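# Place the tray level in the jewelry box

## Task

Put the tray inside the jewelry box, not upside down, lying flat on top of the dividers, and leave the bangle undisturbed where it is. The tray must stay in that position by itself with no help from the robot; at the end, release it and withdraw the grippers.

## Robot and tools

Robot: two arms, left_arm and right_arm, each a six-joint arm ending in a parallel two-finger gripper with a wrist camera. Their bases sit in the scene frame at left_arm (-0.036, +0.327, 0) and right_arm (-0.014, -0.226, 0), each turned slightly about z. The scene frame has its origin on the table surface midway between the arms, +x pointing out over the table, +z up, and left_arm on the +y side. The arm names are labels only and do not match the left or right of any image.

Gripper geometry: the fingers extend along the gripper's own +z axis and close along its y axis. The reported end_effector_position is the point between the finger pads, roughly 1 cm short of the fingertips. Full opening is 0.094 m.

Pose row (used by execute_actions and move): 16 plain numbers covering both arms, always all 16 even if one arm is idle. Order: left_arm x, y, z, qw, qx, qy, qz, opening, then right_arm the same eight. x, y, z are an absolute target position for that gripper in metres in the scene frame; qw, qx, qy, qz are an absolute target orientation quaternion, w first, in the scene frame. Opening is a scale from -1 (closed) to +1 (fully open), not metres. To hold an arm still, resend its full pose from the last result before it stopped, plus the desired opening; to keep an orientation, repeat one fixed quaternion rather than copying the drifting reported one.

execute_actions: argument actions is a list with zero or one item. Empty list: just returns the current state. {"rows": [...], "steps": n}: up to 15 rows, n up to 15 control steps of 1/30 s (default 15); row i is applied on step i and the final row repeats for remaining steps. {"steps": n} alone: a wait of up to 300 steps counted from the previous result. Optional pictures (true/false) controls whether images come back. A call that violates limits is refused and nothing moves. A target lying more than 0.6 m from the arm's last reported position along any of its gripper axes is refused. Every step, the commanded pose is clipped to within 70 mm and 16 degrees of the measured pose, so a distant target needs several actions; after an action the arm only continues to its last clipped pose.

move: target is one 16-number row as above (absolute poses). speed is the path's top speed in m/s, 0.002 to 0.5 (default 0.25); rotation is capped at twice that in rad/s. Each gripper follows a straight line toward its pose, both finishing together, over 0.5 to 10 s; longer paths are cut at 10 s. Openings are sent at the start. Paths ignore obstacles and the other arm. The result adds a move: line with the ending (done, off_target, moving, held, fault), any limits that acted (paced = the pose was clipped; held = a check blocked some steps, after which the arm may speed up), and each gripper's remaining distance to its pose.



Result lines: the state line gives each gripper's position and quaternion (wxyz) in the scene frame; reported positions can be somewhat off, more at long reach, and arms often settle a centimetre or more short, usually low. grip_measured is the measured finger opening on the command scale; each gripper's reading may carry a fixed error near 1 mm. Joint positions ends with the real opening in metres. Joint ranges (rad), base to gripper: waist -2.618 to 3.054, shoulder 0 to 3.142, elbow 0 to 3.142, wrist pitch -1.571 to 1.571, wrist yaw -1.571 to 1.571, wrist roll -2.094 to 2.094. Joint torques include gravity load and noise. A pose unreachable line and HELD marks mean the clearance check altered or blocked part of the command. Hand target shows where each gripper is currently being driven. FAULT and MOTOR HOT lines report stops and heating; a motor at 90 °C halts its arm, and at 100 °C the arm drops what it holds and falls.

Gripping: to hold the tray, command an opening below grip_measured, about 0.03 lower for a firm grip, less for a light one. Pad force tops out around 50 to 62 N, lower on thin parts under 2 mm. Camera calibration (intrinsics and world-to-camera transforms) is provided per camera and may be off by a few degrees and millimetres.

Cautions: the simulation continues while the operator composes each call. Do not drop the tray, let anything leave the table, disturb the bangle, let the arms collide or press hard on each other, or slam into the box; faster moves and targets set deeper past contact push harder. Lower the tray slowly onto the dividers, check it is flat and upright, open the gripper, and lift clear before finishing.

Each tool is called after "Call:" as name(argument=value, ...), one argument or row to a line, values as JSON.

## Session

Call:
execute_actions(
  actions=[],
)

Scene clock: 0.00 s of 4500.00 s.
left_arm: end_effector_position=(+0.6291, +0.3655, +0.3104) grip_measured=+1.000 end_effector_quat_wxyz=(+0.640, +0.321, +0.633, +0.294) | right_arm: end_effector_position=(+0.2686, -0.2845, +0.1517) grip_measured=+1.000 end_effector_quat_wxyz=(+0.400, +0.525, +0.732, +0.170)
Joint positions: left_arm=[0.246 2.163 1.823 0.333 0.128 0.9   0.094] | right_arm=[-0.066  0.829  0.561 -0.404  0.017  1.038  0.094]
Joint velocities: left_arm=[-0.007  0.002 -0.017  0.007  0.066  0.037  0.   ] | right_arm=[-0.012 -0.002  0.017 -0.051 -0.066 -0.022  0.   ]
Joint torques (N m, as the arm reports them, + toward a larger angle): no reading
Hand target (left_arm): +0.626, +0.365, +0.328; +0.651, +0.314, +0.624, +0.297
Hand target (right_arm): +0.270, -0.285, +0.158; +0.408, +0.521, +0.730, +0.171
camera_calibration (this result's frames):
cam_left_wrist: T_world_to_cam=[[-0.0597746, -0.625551, -0.77789, 0.497522], [-0.425242, 0.720992, -0.547119, 0.220191], [0.903104, 0.298088, -0.309107, -0.460851], [0, 0, 0, 1]] pos_world=[0.53957, 0.289844, 0.365036]
cam_right_wrist: T_world_to_cam=[[-0.554942, -0.656257, -0.51124, 0.037181], [-0.709538, 0.694212, -0.120939, 0.446917], [0.434275, 0.29563, -0.850886, 0.19581], [0, 0, 0, 1]] pos_world=[0.252702, -0.343742, 0.23967]

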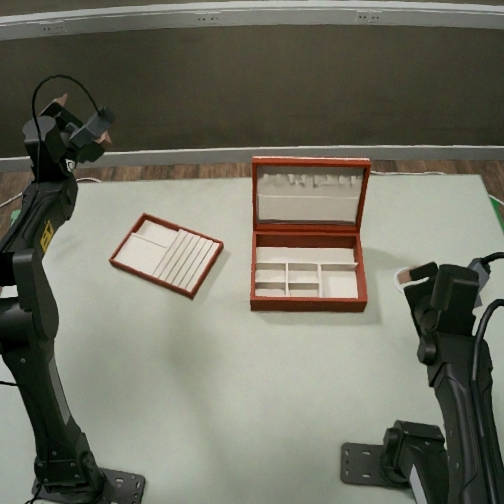

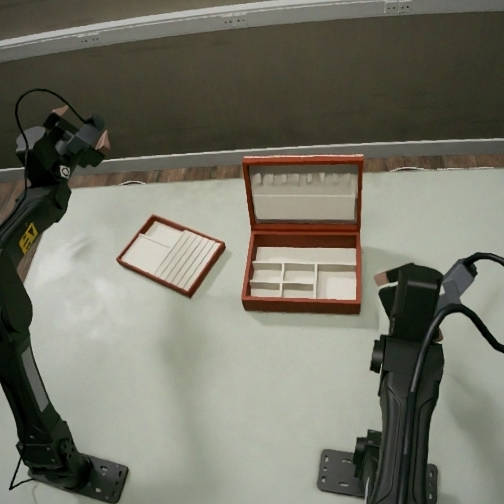

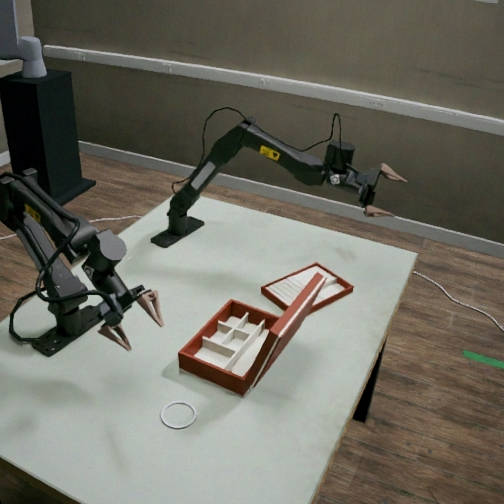

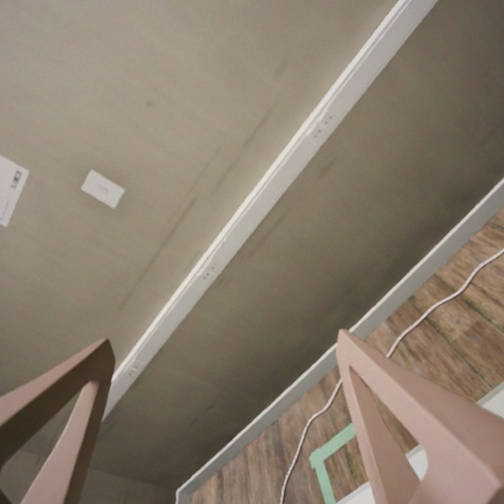

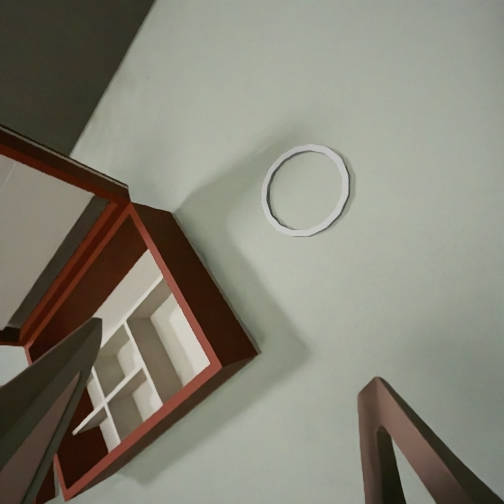

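Call:
move(
  target=[0.48,0.24,0.09,0,0.843,0.537,0,-0.3,0.281,-0.14,0.12,0,0.707,0.707,0,-0.2],
)

Scene clock: 19.47 s of 4500.00 s.
left_arm: end_effector_position=(+0.4927, +0.2409, +0.0830) grip_measured=-0.298 end_effector_quat_wxyz=(+0.055, +0.837, +0.539, +0.070) | right_arm: end_effector_position=(+0.2782, -0.1437, +0.1121) grip_measured=-0.199 end_effector_quat_wxyz=(-0.001, +0.702, +0.712, +0.003)
Joint positions: left_arm=[-0.013  2.694  2.839 -1.538 -0.014  1.83   0.033] | right_arm=[ 0.399  1.688  1.367 -1.246 -0.006  1.825  0.038]
Joint velocities: left_arm=[-0.002 -0.002  0.007 -0.022 -0.037  0.007  0.001] | right_arm=[-0.007 -0.002  0.007 -0.081 -0.037 -0.081 -0.   ]
Joint torques (N m, as the arm reports them, + toward a larger angle): left_arm=[ -0.38 -15.71   4.07   0.17   0.07   0.09] | right_arm=[ 0.92 -7.27  7.96  0.31 -0.04  0.1 ]
Hand target (left_arm): +0.486, +0.240, +0.082; +0.046, +0.842, +0.534, +0.062
Hand target (right_arm): +0.281, -0.139, +0.119; -0.002, +0.703, +0.711, +0.007
Off the commanded pose (left_arm): 0.015 m, 10 deg.
Off the commanded pose (right_arm): 0.009 m, 1 deg.
joint sent to its limit (left arm) — the command would take joint 4 (wrist pitch) past its lower limit, so that joint was sent only as far as its limit.
After step 90, 12.30 s passed at rest.
move: off_target (left_arm)
camera_calibration (this result's frames):
cam_left_wrist: T_world_to_cam=[[-0.903395, 0.40598, -0.138051, 0.348598], [0.292383, 0.81868, 0.494242, -0.335855], [0.313672, 0.406132, -0.858293, -0.060858], [0, 0, 0, 1]] pos_world=[0.432209, 0.158151, 0.161884]
cam_right_wrist: T_world_to_cam=[[-0.945155, -0.326452, -0.010493, 0.214432], [-0.269524, 0.761383, 0.589621, 0.158828], [-0.184494, 0.560111, -0.807612, 0.321637], [0, 0, 0, 1]] pos_world=[0.304819, -0.23108, 0.16836]

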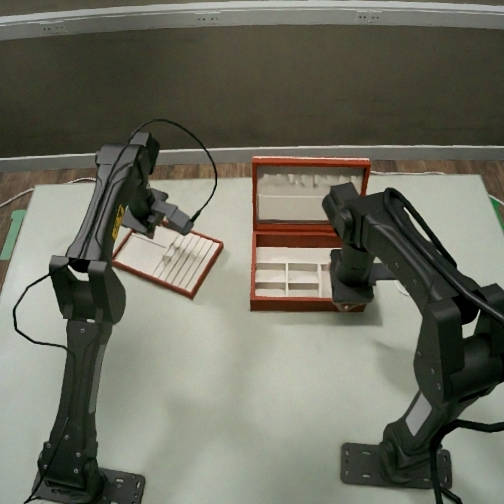

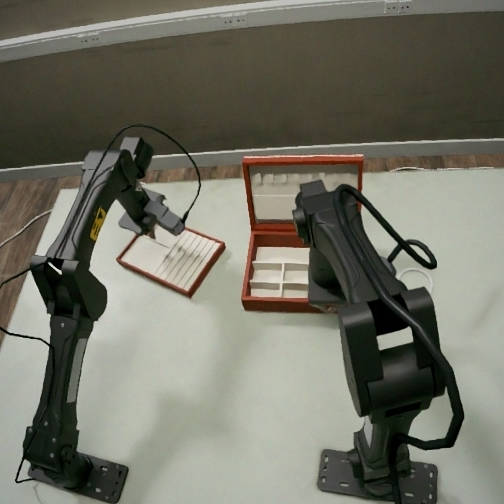

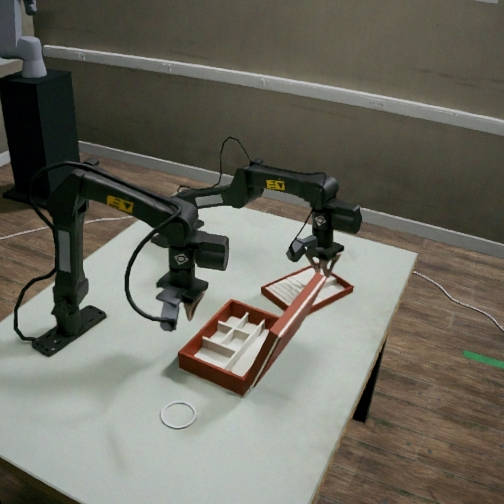

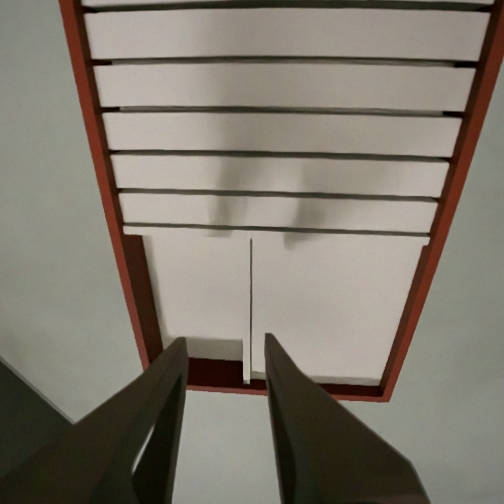

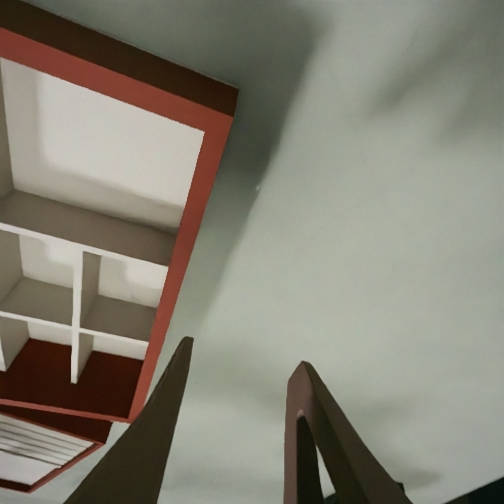

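Call:
move(
  target=[0.478,0.228,0.07,0,0.843,0.537,0,-0.3,0.308,-0.14,0.09,0,0.707,0.707,0,0.2],
  speed=0.05,
)

Scene clock: 28.63 s of 4500.00 s.
left_arm: end_effector_position=(+0.4868, +0.2338, +0.0687) grip_measured=-0.298 end_effector_quat_wxyz=(+0.041, +0.842, +0.535, +0.056) | right_arm: end_effector_position=(+0.2952, -0.1389, +0.0842) grip_measured=+0.199 end_effector_quat_wxyz=(-0.012, +0.702, +0.712, -0.013)
Joint positions: left_arm=[-0.029  2.709  2.815 -1.539 -0.016  1.826  0.033] | right_arm=[ 0.399  1.804  1.393 -1.194 -0.006  1.825  0.056]
Joint velocities: left_arm=[-0.007  0.012  0.002 -0.022  0.022  0.051 -0.001] | right_arm=[ 0.002  0.007 -0.002  0.007  0.037  0.007  0.   ]
Joint torques (N m, as the arm reports them, + toward a larger angle): left_arm=[ -0.86 -16.38   3.12   0.1    0.15  -0.08] | right_arm=[-0.82 -8.34  7.75  0.47  0.09  0.02]
Hand target (left_arm): +0.478, +0.228, +0.069; +0.037, +0.843, +0.536, +0.041
Hand target (right_arm): +0.308, -0.140, +0.090; +0.000, +0.707, +0.707, -0.000
Off the commanded pose (left_arm): 0.011 m, 8 deg.
Off the commanded pose (right_arm): 0.014 m, 2 deg.
joint sent to its limit (left arm) — the command would take joint 4 (wrist pitch) past its lower limit, so that joint was sent only as far as its limit.
After step 90, 4.10 s passed at rest.
move: off_target (left_arm, right_arm)
camera_calibration (this result's frames):
cam_left_wrist: T_world_to_cam=[[-0.903276, 0.417418, -0.099265, 0.338749], [0.321064, 0.811055, 0.488987, -0.333101], [0.284622, 0.40982, -0.866625, -0.0545258], [0, 0, 0, 1]] pos_world=[0.42845, 0.151108, 0.149254]
cam_right_wrist: T_world_to_cam=[[-0.945072, -0.325635, 0.0282893, 0.228628], [-0.246639, 0.76724, 0.592041, 0.170005], [-0.214494, 0.552544, -0.805411, 0.307241], [0, 0, 0, 1]] pos_world=[0.323901, -0.22575, 0.140338]

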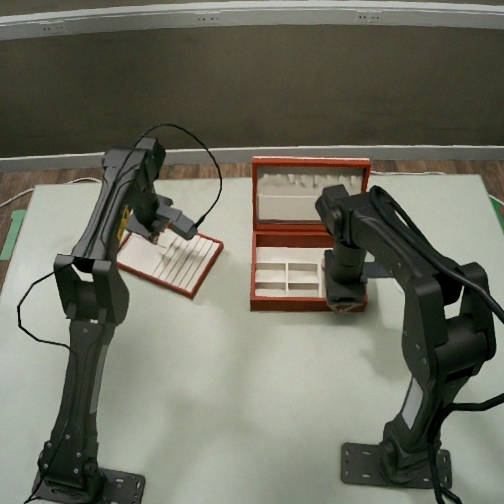

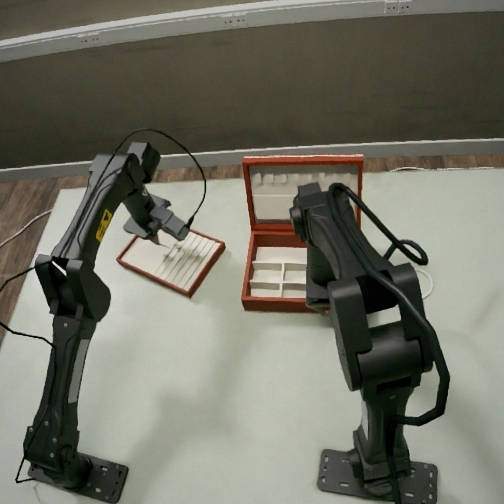

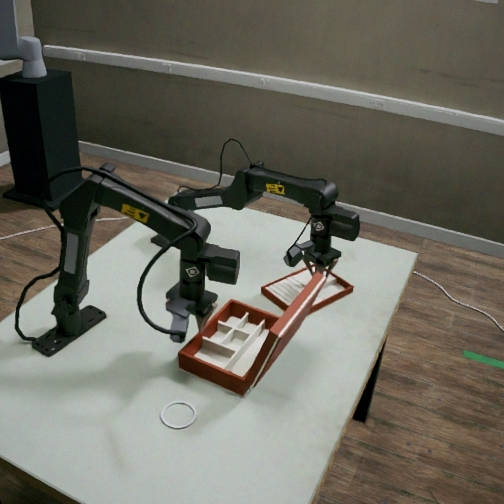

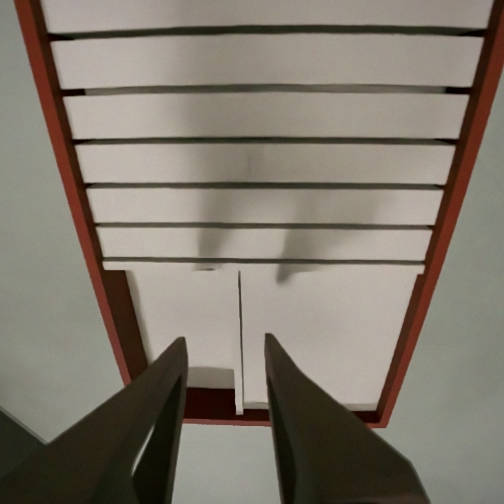

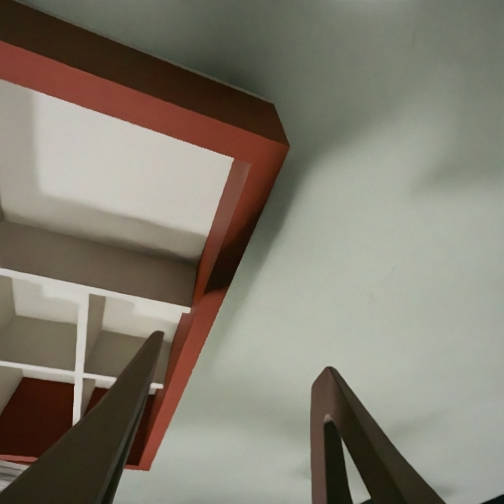

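Call:
move(
  target=[0.472,0.218,0.048,0,0.843,0.537,0,-0.3,0.322,-0.158,0.06,0,0.707,0.707,0,0.2],
  speed=0.03,
)

Scene clock: 34.87 s of 4500.00 s.
left_arm: end_effector_position=(+0.4837, +0.2235, +0.0584) grip_measured=-0.298 end_effector_quat_wxyz=(+0.035, +0.842, +0.536, +0.047) | right_arm: end_effector_position=(+0.3223, -0.1532, +0.0656) grip_measured=+0.199 end_effector_quat_wxyz=(-0.000, +0.708, +0.706, +0.005)
Joint positions: left_arm=[-0.049  2.73   2.815 -1.539 -0.016  1.804  0.033] | right_arm=[ 0.338  1.863  1.393 -1.092 -0.006  1.78   0.056]
Joint velocities: left_arm=[ 0.007 -0.007  0.007 -0.007 -0.007 -0.037 -0.001] | right_arm=[-0.007  0.012 -0.002 -0.11   0.022 -0.022 -0.001]
Joint torques (N m, as the arm reports them, + toward a larger angle): left_arm=[ -1.04 -14.95   2.57   0.06   0.16  -0.16] | right_arm=[-0.89 -9.04  4.52  0.57  0.06 -0.09]
Hand target (left_arm): +0.472, +0.218, +0.047; +0.021, +0.843, +0.536, +0.023
Hand target (right_arm): +0.322, -0.158, +0.060; +0.000, +0.707, +0.707, -0.000
Off the commanded pose (left_arm): 0.017 m, 7 deg.
Off the commanded pose (right_arm): 0.007 m, 1 deg.
joint sent to its limit (left arm) — the command would take joint 4 (wrist pitch) past its lower limit, so that joint was sent only as far as its limit.
After step 90, 0.67 s passed at rest.
move: off_target (left_arm)
camera_calibration (this result's frames):
cam_left_wrist: T_world_to_cam=[[-0.905483, 0.416647, -0.0806545, 0.339391], [0.330019, 0.810797, 0.483421, -0.322642], [0.266811, 0.411112, -0.871664, -0.0497382], [0, 0, 0, 1]] pos_world=[0.427062, 0.140638, 0.13999]
cam_right_wrist: T_world_to_cam=[[-0.950204, -0.311251, -0.0153671, 0.256808], [-0.260017, 0.764682, 0.589621, 0.202809], [-0.171769, 0.564256, -0.807534, 0.294062], [0, 0, 0, 1]] pos_world=[0.347265, -0.241078, 0.121831]

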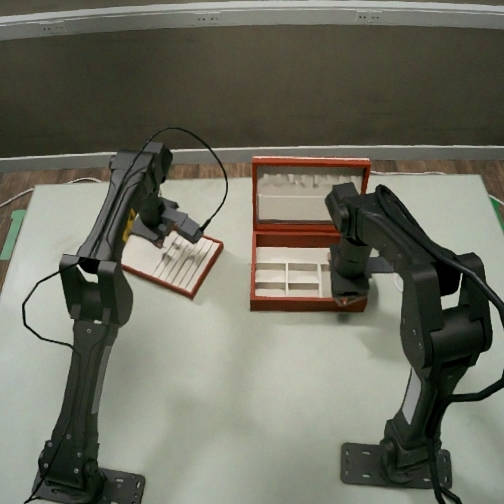

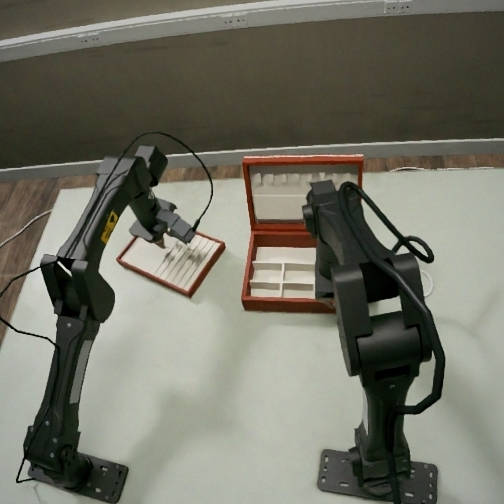

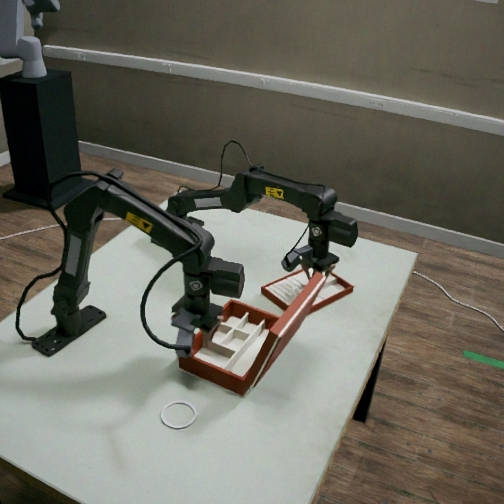

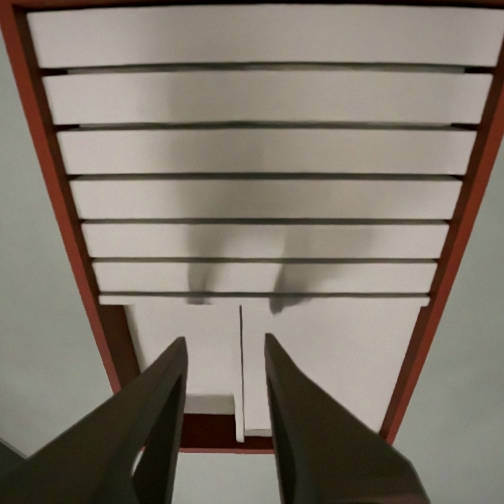

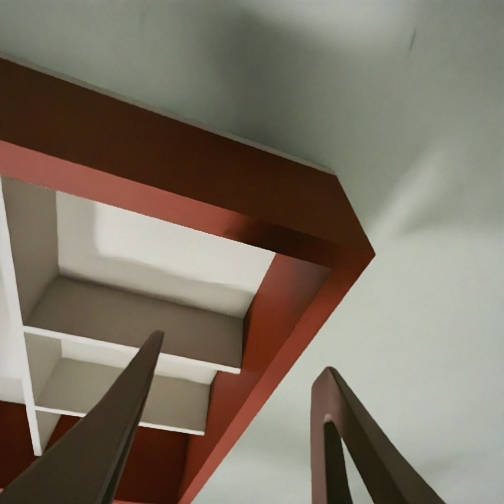

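Call:
move(
  target=[0.466,0.222,0.025,0,0.843,0.537,0,-0.3,0.315,-0.162,0.04,0,0.707,0.707,0,0.2],
  speed=0.03,
)

Scene clock: 40.20 s of 4500.00 s.
left_arm: end_effector_position=(+0.4811, +0.2240, +0.0433) grip_measured=-0.298 end_effector_quat_wxyz=(+0.024, +0.843, +0.536, +0.036) | right_arm: end_effector_position=(+0.3175, -0.1570, +0.0454) grip_measured=+0.199 end_effector_quat_wxyz=(-0.000, +0.707, +0.707, +0.006)
Joint positions: left_arm=[-0.049  2.757  2.811 -1.539 -0.016  1.804  0.033] | right_arm=[ 0.33   1.863  1.31  -1.009 -0.006  1.77   0.056]
Joint velocities: left_arm=[ 0.002 -0.002 -0.007 -0.037  0.081 -0.022 -0.001] | right_arm=[ 0.007  0.002 -0.007  0.037 -0.022  0.007 -0.002]
Joint torques (N m, as the arm reports them, + toward a larger angle): left_arm=[ -0.53 -14.13   1.87  -0.01   0.17  -0.05] | right_arm=[-0.93 -9.32  3.75  0.59  0.06 -0.09]
Hand target (left_arm): +0.467, +0.222, +0.025; +0.003, +0.844, +0.537, +0.004
Hand target (right_arm): +0.315, -0.162, +0.040; -0.000, +0.707, +0.707, -0.000
Off the commanded pose (left_arm): 0.024 m, 5 deg.
Off the commanded pose (right_arm): 0.008 m, 1 deg.
joint sent to its limit (left arm) — the command would take joint 4 (wrist pitch) past its lower limit, so that joint was sent only as far as its limit.
After step 90, 0.13 s passed at rest.
move: off_target (left_arm)
camera_calibration (this result's frames):
cam_left_wrist: T_world_to_cam=[[-0.907665, 0.416721, -0.0498803, 0.335359], [0.344619, 0.807851, 0.478137, -0.321078], [0.239545, 0.416798, -0.876868, -0.0503501], [0, 0, 0, 1]] pos_world=[0.427104, 0.140618, 0.126097]
cam_right_wrist: T_world_to_cam=[[-0.949715, -0.312699, -0.0161765, 0.250494], [-0.261669, 0.764237, 0.589467, 0.216774], [-0.171963, 0.564059, -0.80763, 0.279167], [0, 0, 0, 1]] pos_world=[0.342628, -0.244804, 0.101735]

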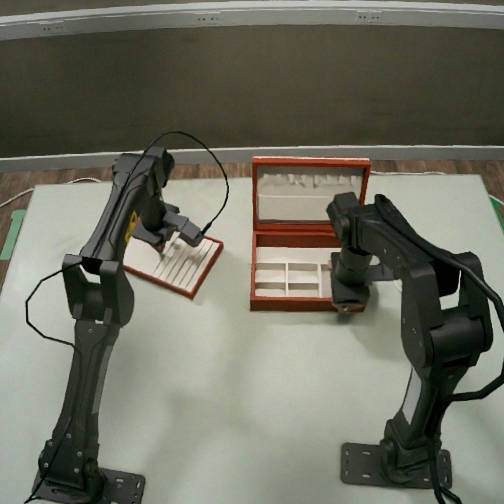

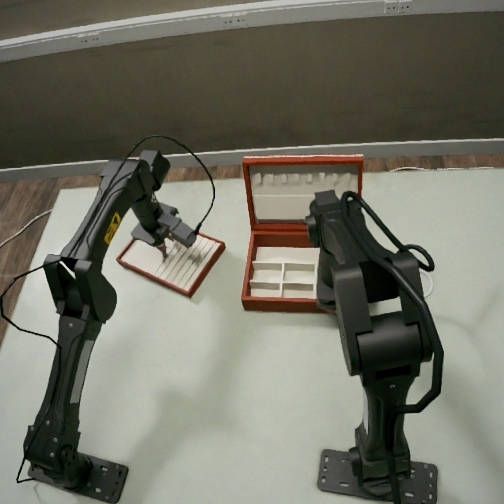

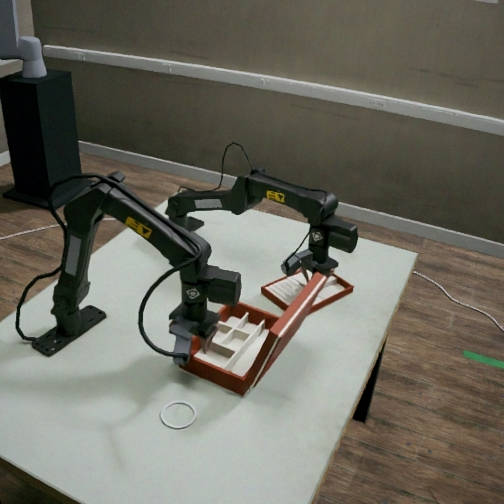

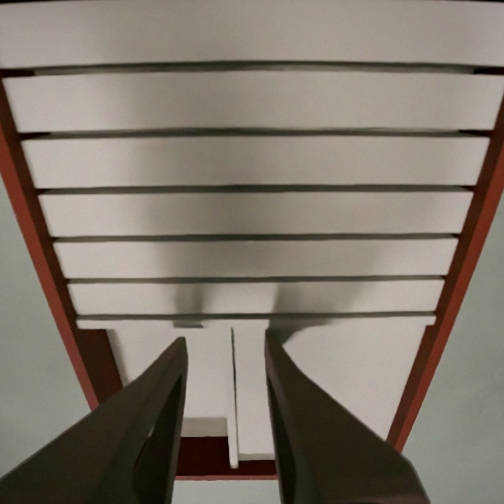

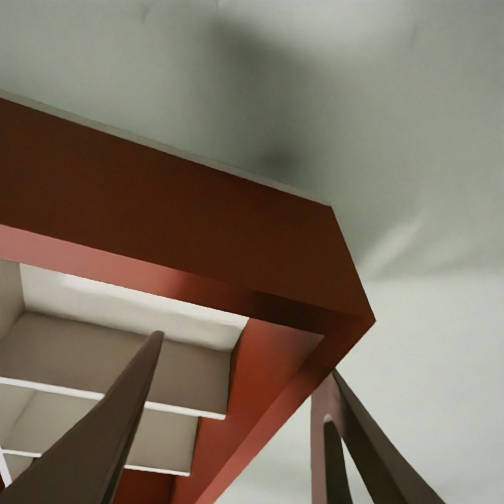

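Call:
move(
  target=[0.466,0.224,0.018,0,0.843,0.537,0,-0.3,0.305,-0.162,0.04,0,0.707,0.707,0,-0.8],
  speed=0.02,
)

Call:
move(
  target=[0.466,0.224,0.018,0,0.843,0.537,0,-0.985,0.305,-0.162,0.04,0,0.707,0.707,0,-0.84],
  speed=0.02,
)

Scene clock: 49.10 s of 4500.00 s.
left_arm: end_effector_position=(+0.4813, +0.2240, +0.0433) grip_measured=-0.298 end_effector_quat_wxyz=(+0.024, +0.843, +0.536, +0.037) | right_arm: end_effector_position=(+0.3120, -0.1580, +0.0359) grip_measured=-0.799 end_effector_quat_wxyz=(-0.003, +0.707, +0.707, +0.002)
Joint positions: left_arm=[-0.049  2.757  2.811 -1.538 -0.016  1.804  0.033] | right_arm=[ 0.33   1.863  1.27  -0.978 -0.007  1.77   0.009]
Joint velocities: left_arm=[-0.007  0.002  0.002  0.007  0.066  0.037  0.001] | right_arm=[ 0.017 -0.002 -0.002 -0.007  0.022 -0.051  0.   ]
Joint torques (N m, as the arm reports them, + toward a larger angle): left_arm=[ -0.15 -13.07   1.71   0.03   0.18  -0.02] | right_arm=[ -0.32 -11.94   3.3    0.36   0.09  -0.05]
Hand target (left_arm): +0.467, +0.224, +0.018; -0.001, +0.844, +0.537, +0.000
Hand target (right_arm): +0.305, -0.162, +0.040; -0.000, +0.707, +0.707, -0.000
Off the commanded pose (left_arm): 0.030 m, 5 deg.
Off the commanded pose (right_arm): 0.009 m, 0 deg.
After step 90, 3.50 s passed at rest.
move: off_target (left_arm)
camera_calibration (this result's frames):
cam_left_wrist: T_world_to_cam=[[-0.907637, 0.416702, -0.050538, 0.335548], [0.344198, 0.807758, 0.478596, -0.320975], [0.240254, 0.416996, -0.87658, -0.0507925], [0, 0, 0, 1]] pos_world=[0.427238, 0.140627, 0.126051]
cam_right_wrist: T_world_to_cam=[[-0.949703, -0.31308, -0.00675605, 0.244317], [-0.256403, 0.765029, 0.590753, 0.220191], [-0.179784, 0.562772, -0.806824, 0.273292], [0, 0, 0, 1]] pos_world=[0.33762, -0.245762, 0.0920704]

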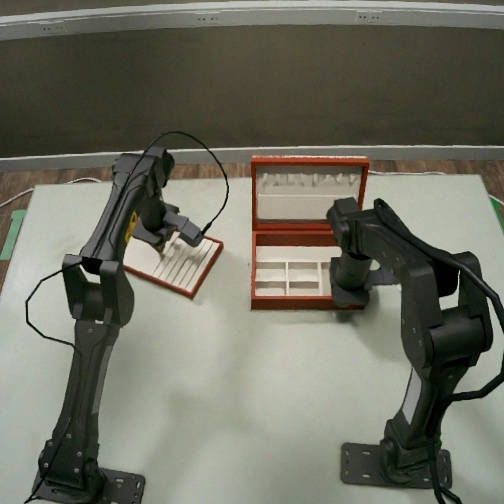

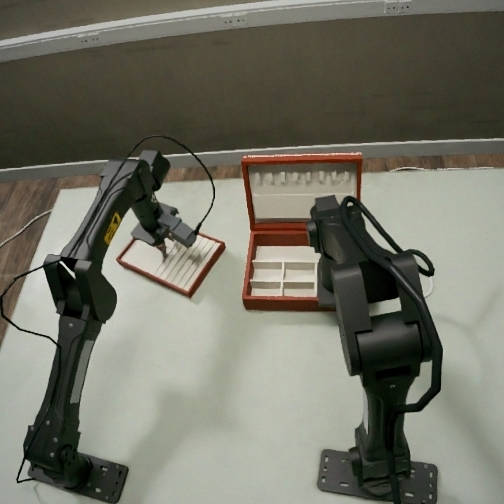

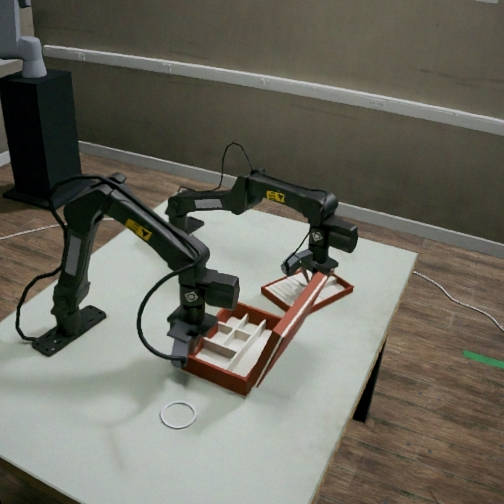

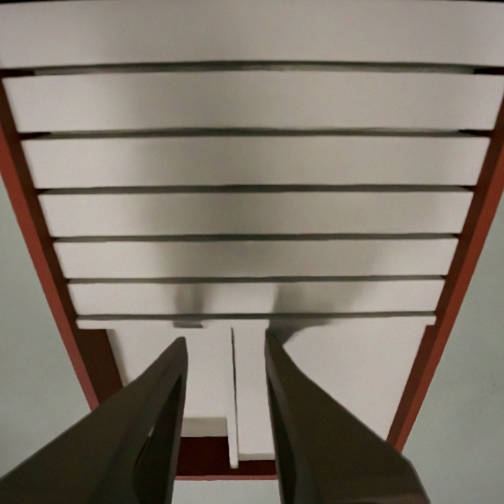

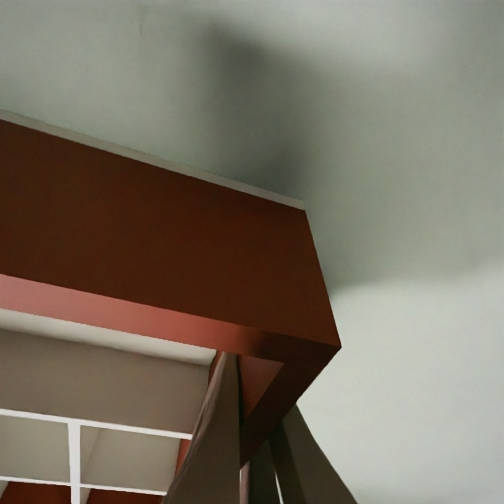

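Scene clock: 51.53 s of 4500.00 s.
left_arm: end_effector_position=(+0.4803, +0.2249, +0.0433) grip_measured=-0.962 end_effector_quat_wxyz=(+0.021, +0.843, +0.537, +0.036) | right_arm: end_effector_position=(+0.3124, -0.1579, +0.0359) grip_measured=-0.833 end_effector_quat_wxyz=(-0.002, +0.707, +0.707, +0.003)
Joint positions: left_arm=[-0.049  2.757  2.811 -1.543 -0.019  1.804  0.002] | right_arm=[ 0.33   1.863  1.27  -0.976 -0.007  1.77   0.008]
Joint velocities: left_arm=[ 0.002  0.002 -0.007 -0.037 -0.007  0.066  0.001] | right_arm=[-0.007  0.007 -0.002  0.007 -0.066 -0.081  0.   ]
Joint torques (N m, as the arm reports them, + toward a larger angle): left_arm=[ -0.15 -13.05   1.7    0.07   0.21  -0.02] | right_arm=[ -0.38 -12.04   3.34   0.36   0.06  -0.06]
Hand target (left_arm): +0.467, +0.224, +0.018; -0.001, +0.843, +0.537, -0.000
Hand target (right_arm): +0.305, -0.162, +0.040; -0.000, +0.707, +0.707, -0.000
Off the commanded pose (left_arm): 0.029 m, 5 deg.
Off the commanded pose (right_arm): 0.009 m, 0 deg.
move: off_target (left_arm)
camera_calibration (this result's frames):
cam_left_wrist: T_world_to_cam=[[-0.907956, 0.416649, -0.0449452, 0.334133], [0.345962, 0.805768, 0.480675, -0.321734], [0.236488, 0.420883, -0.875746, -0.0500686], [0, 0, 0, 1]] pos_world=[0.426526, 0.1411, 0.12582]
cam_right_wrist: T_world_to_cam=[[-0.949808, -0.312715, -0.0086472, 0.244947], [-0.257214, 0.764904, 0.590561, 0.220479], [-0.178063, 0.563144, -0.806946, 0.272848], [0, 0, 0, 1]] pos_world=[0.337946, -0.2457, 0.0920852]

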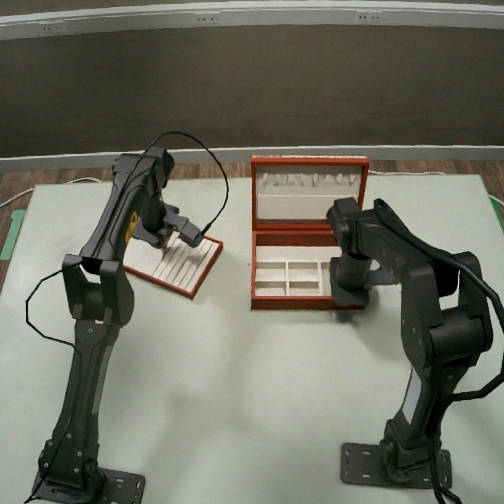

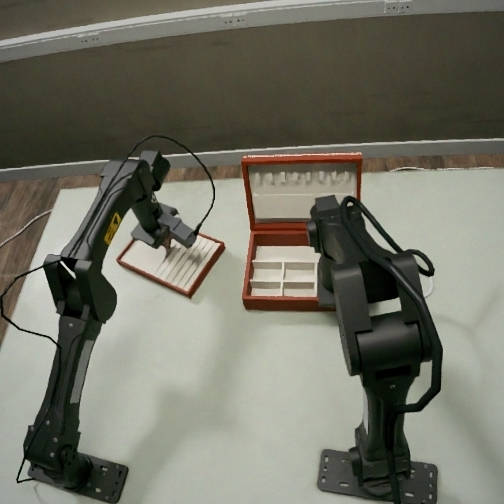

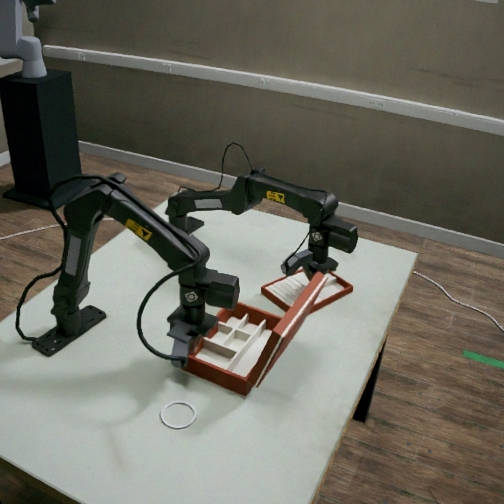

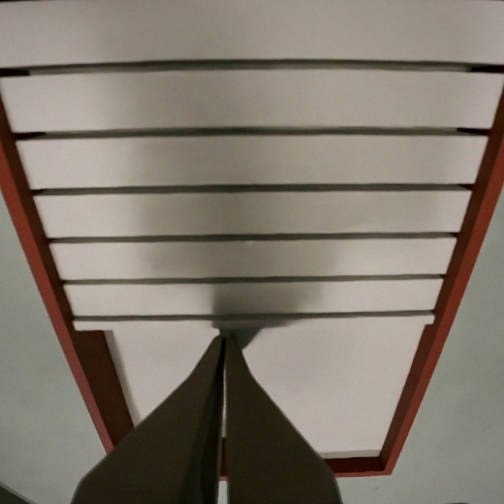

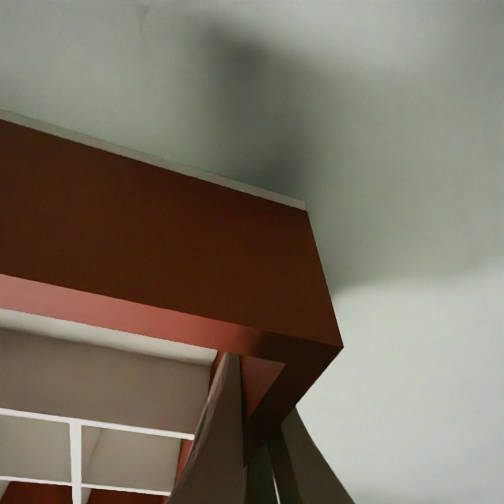

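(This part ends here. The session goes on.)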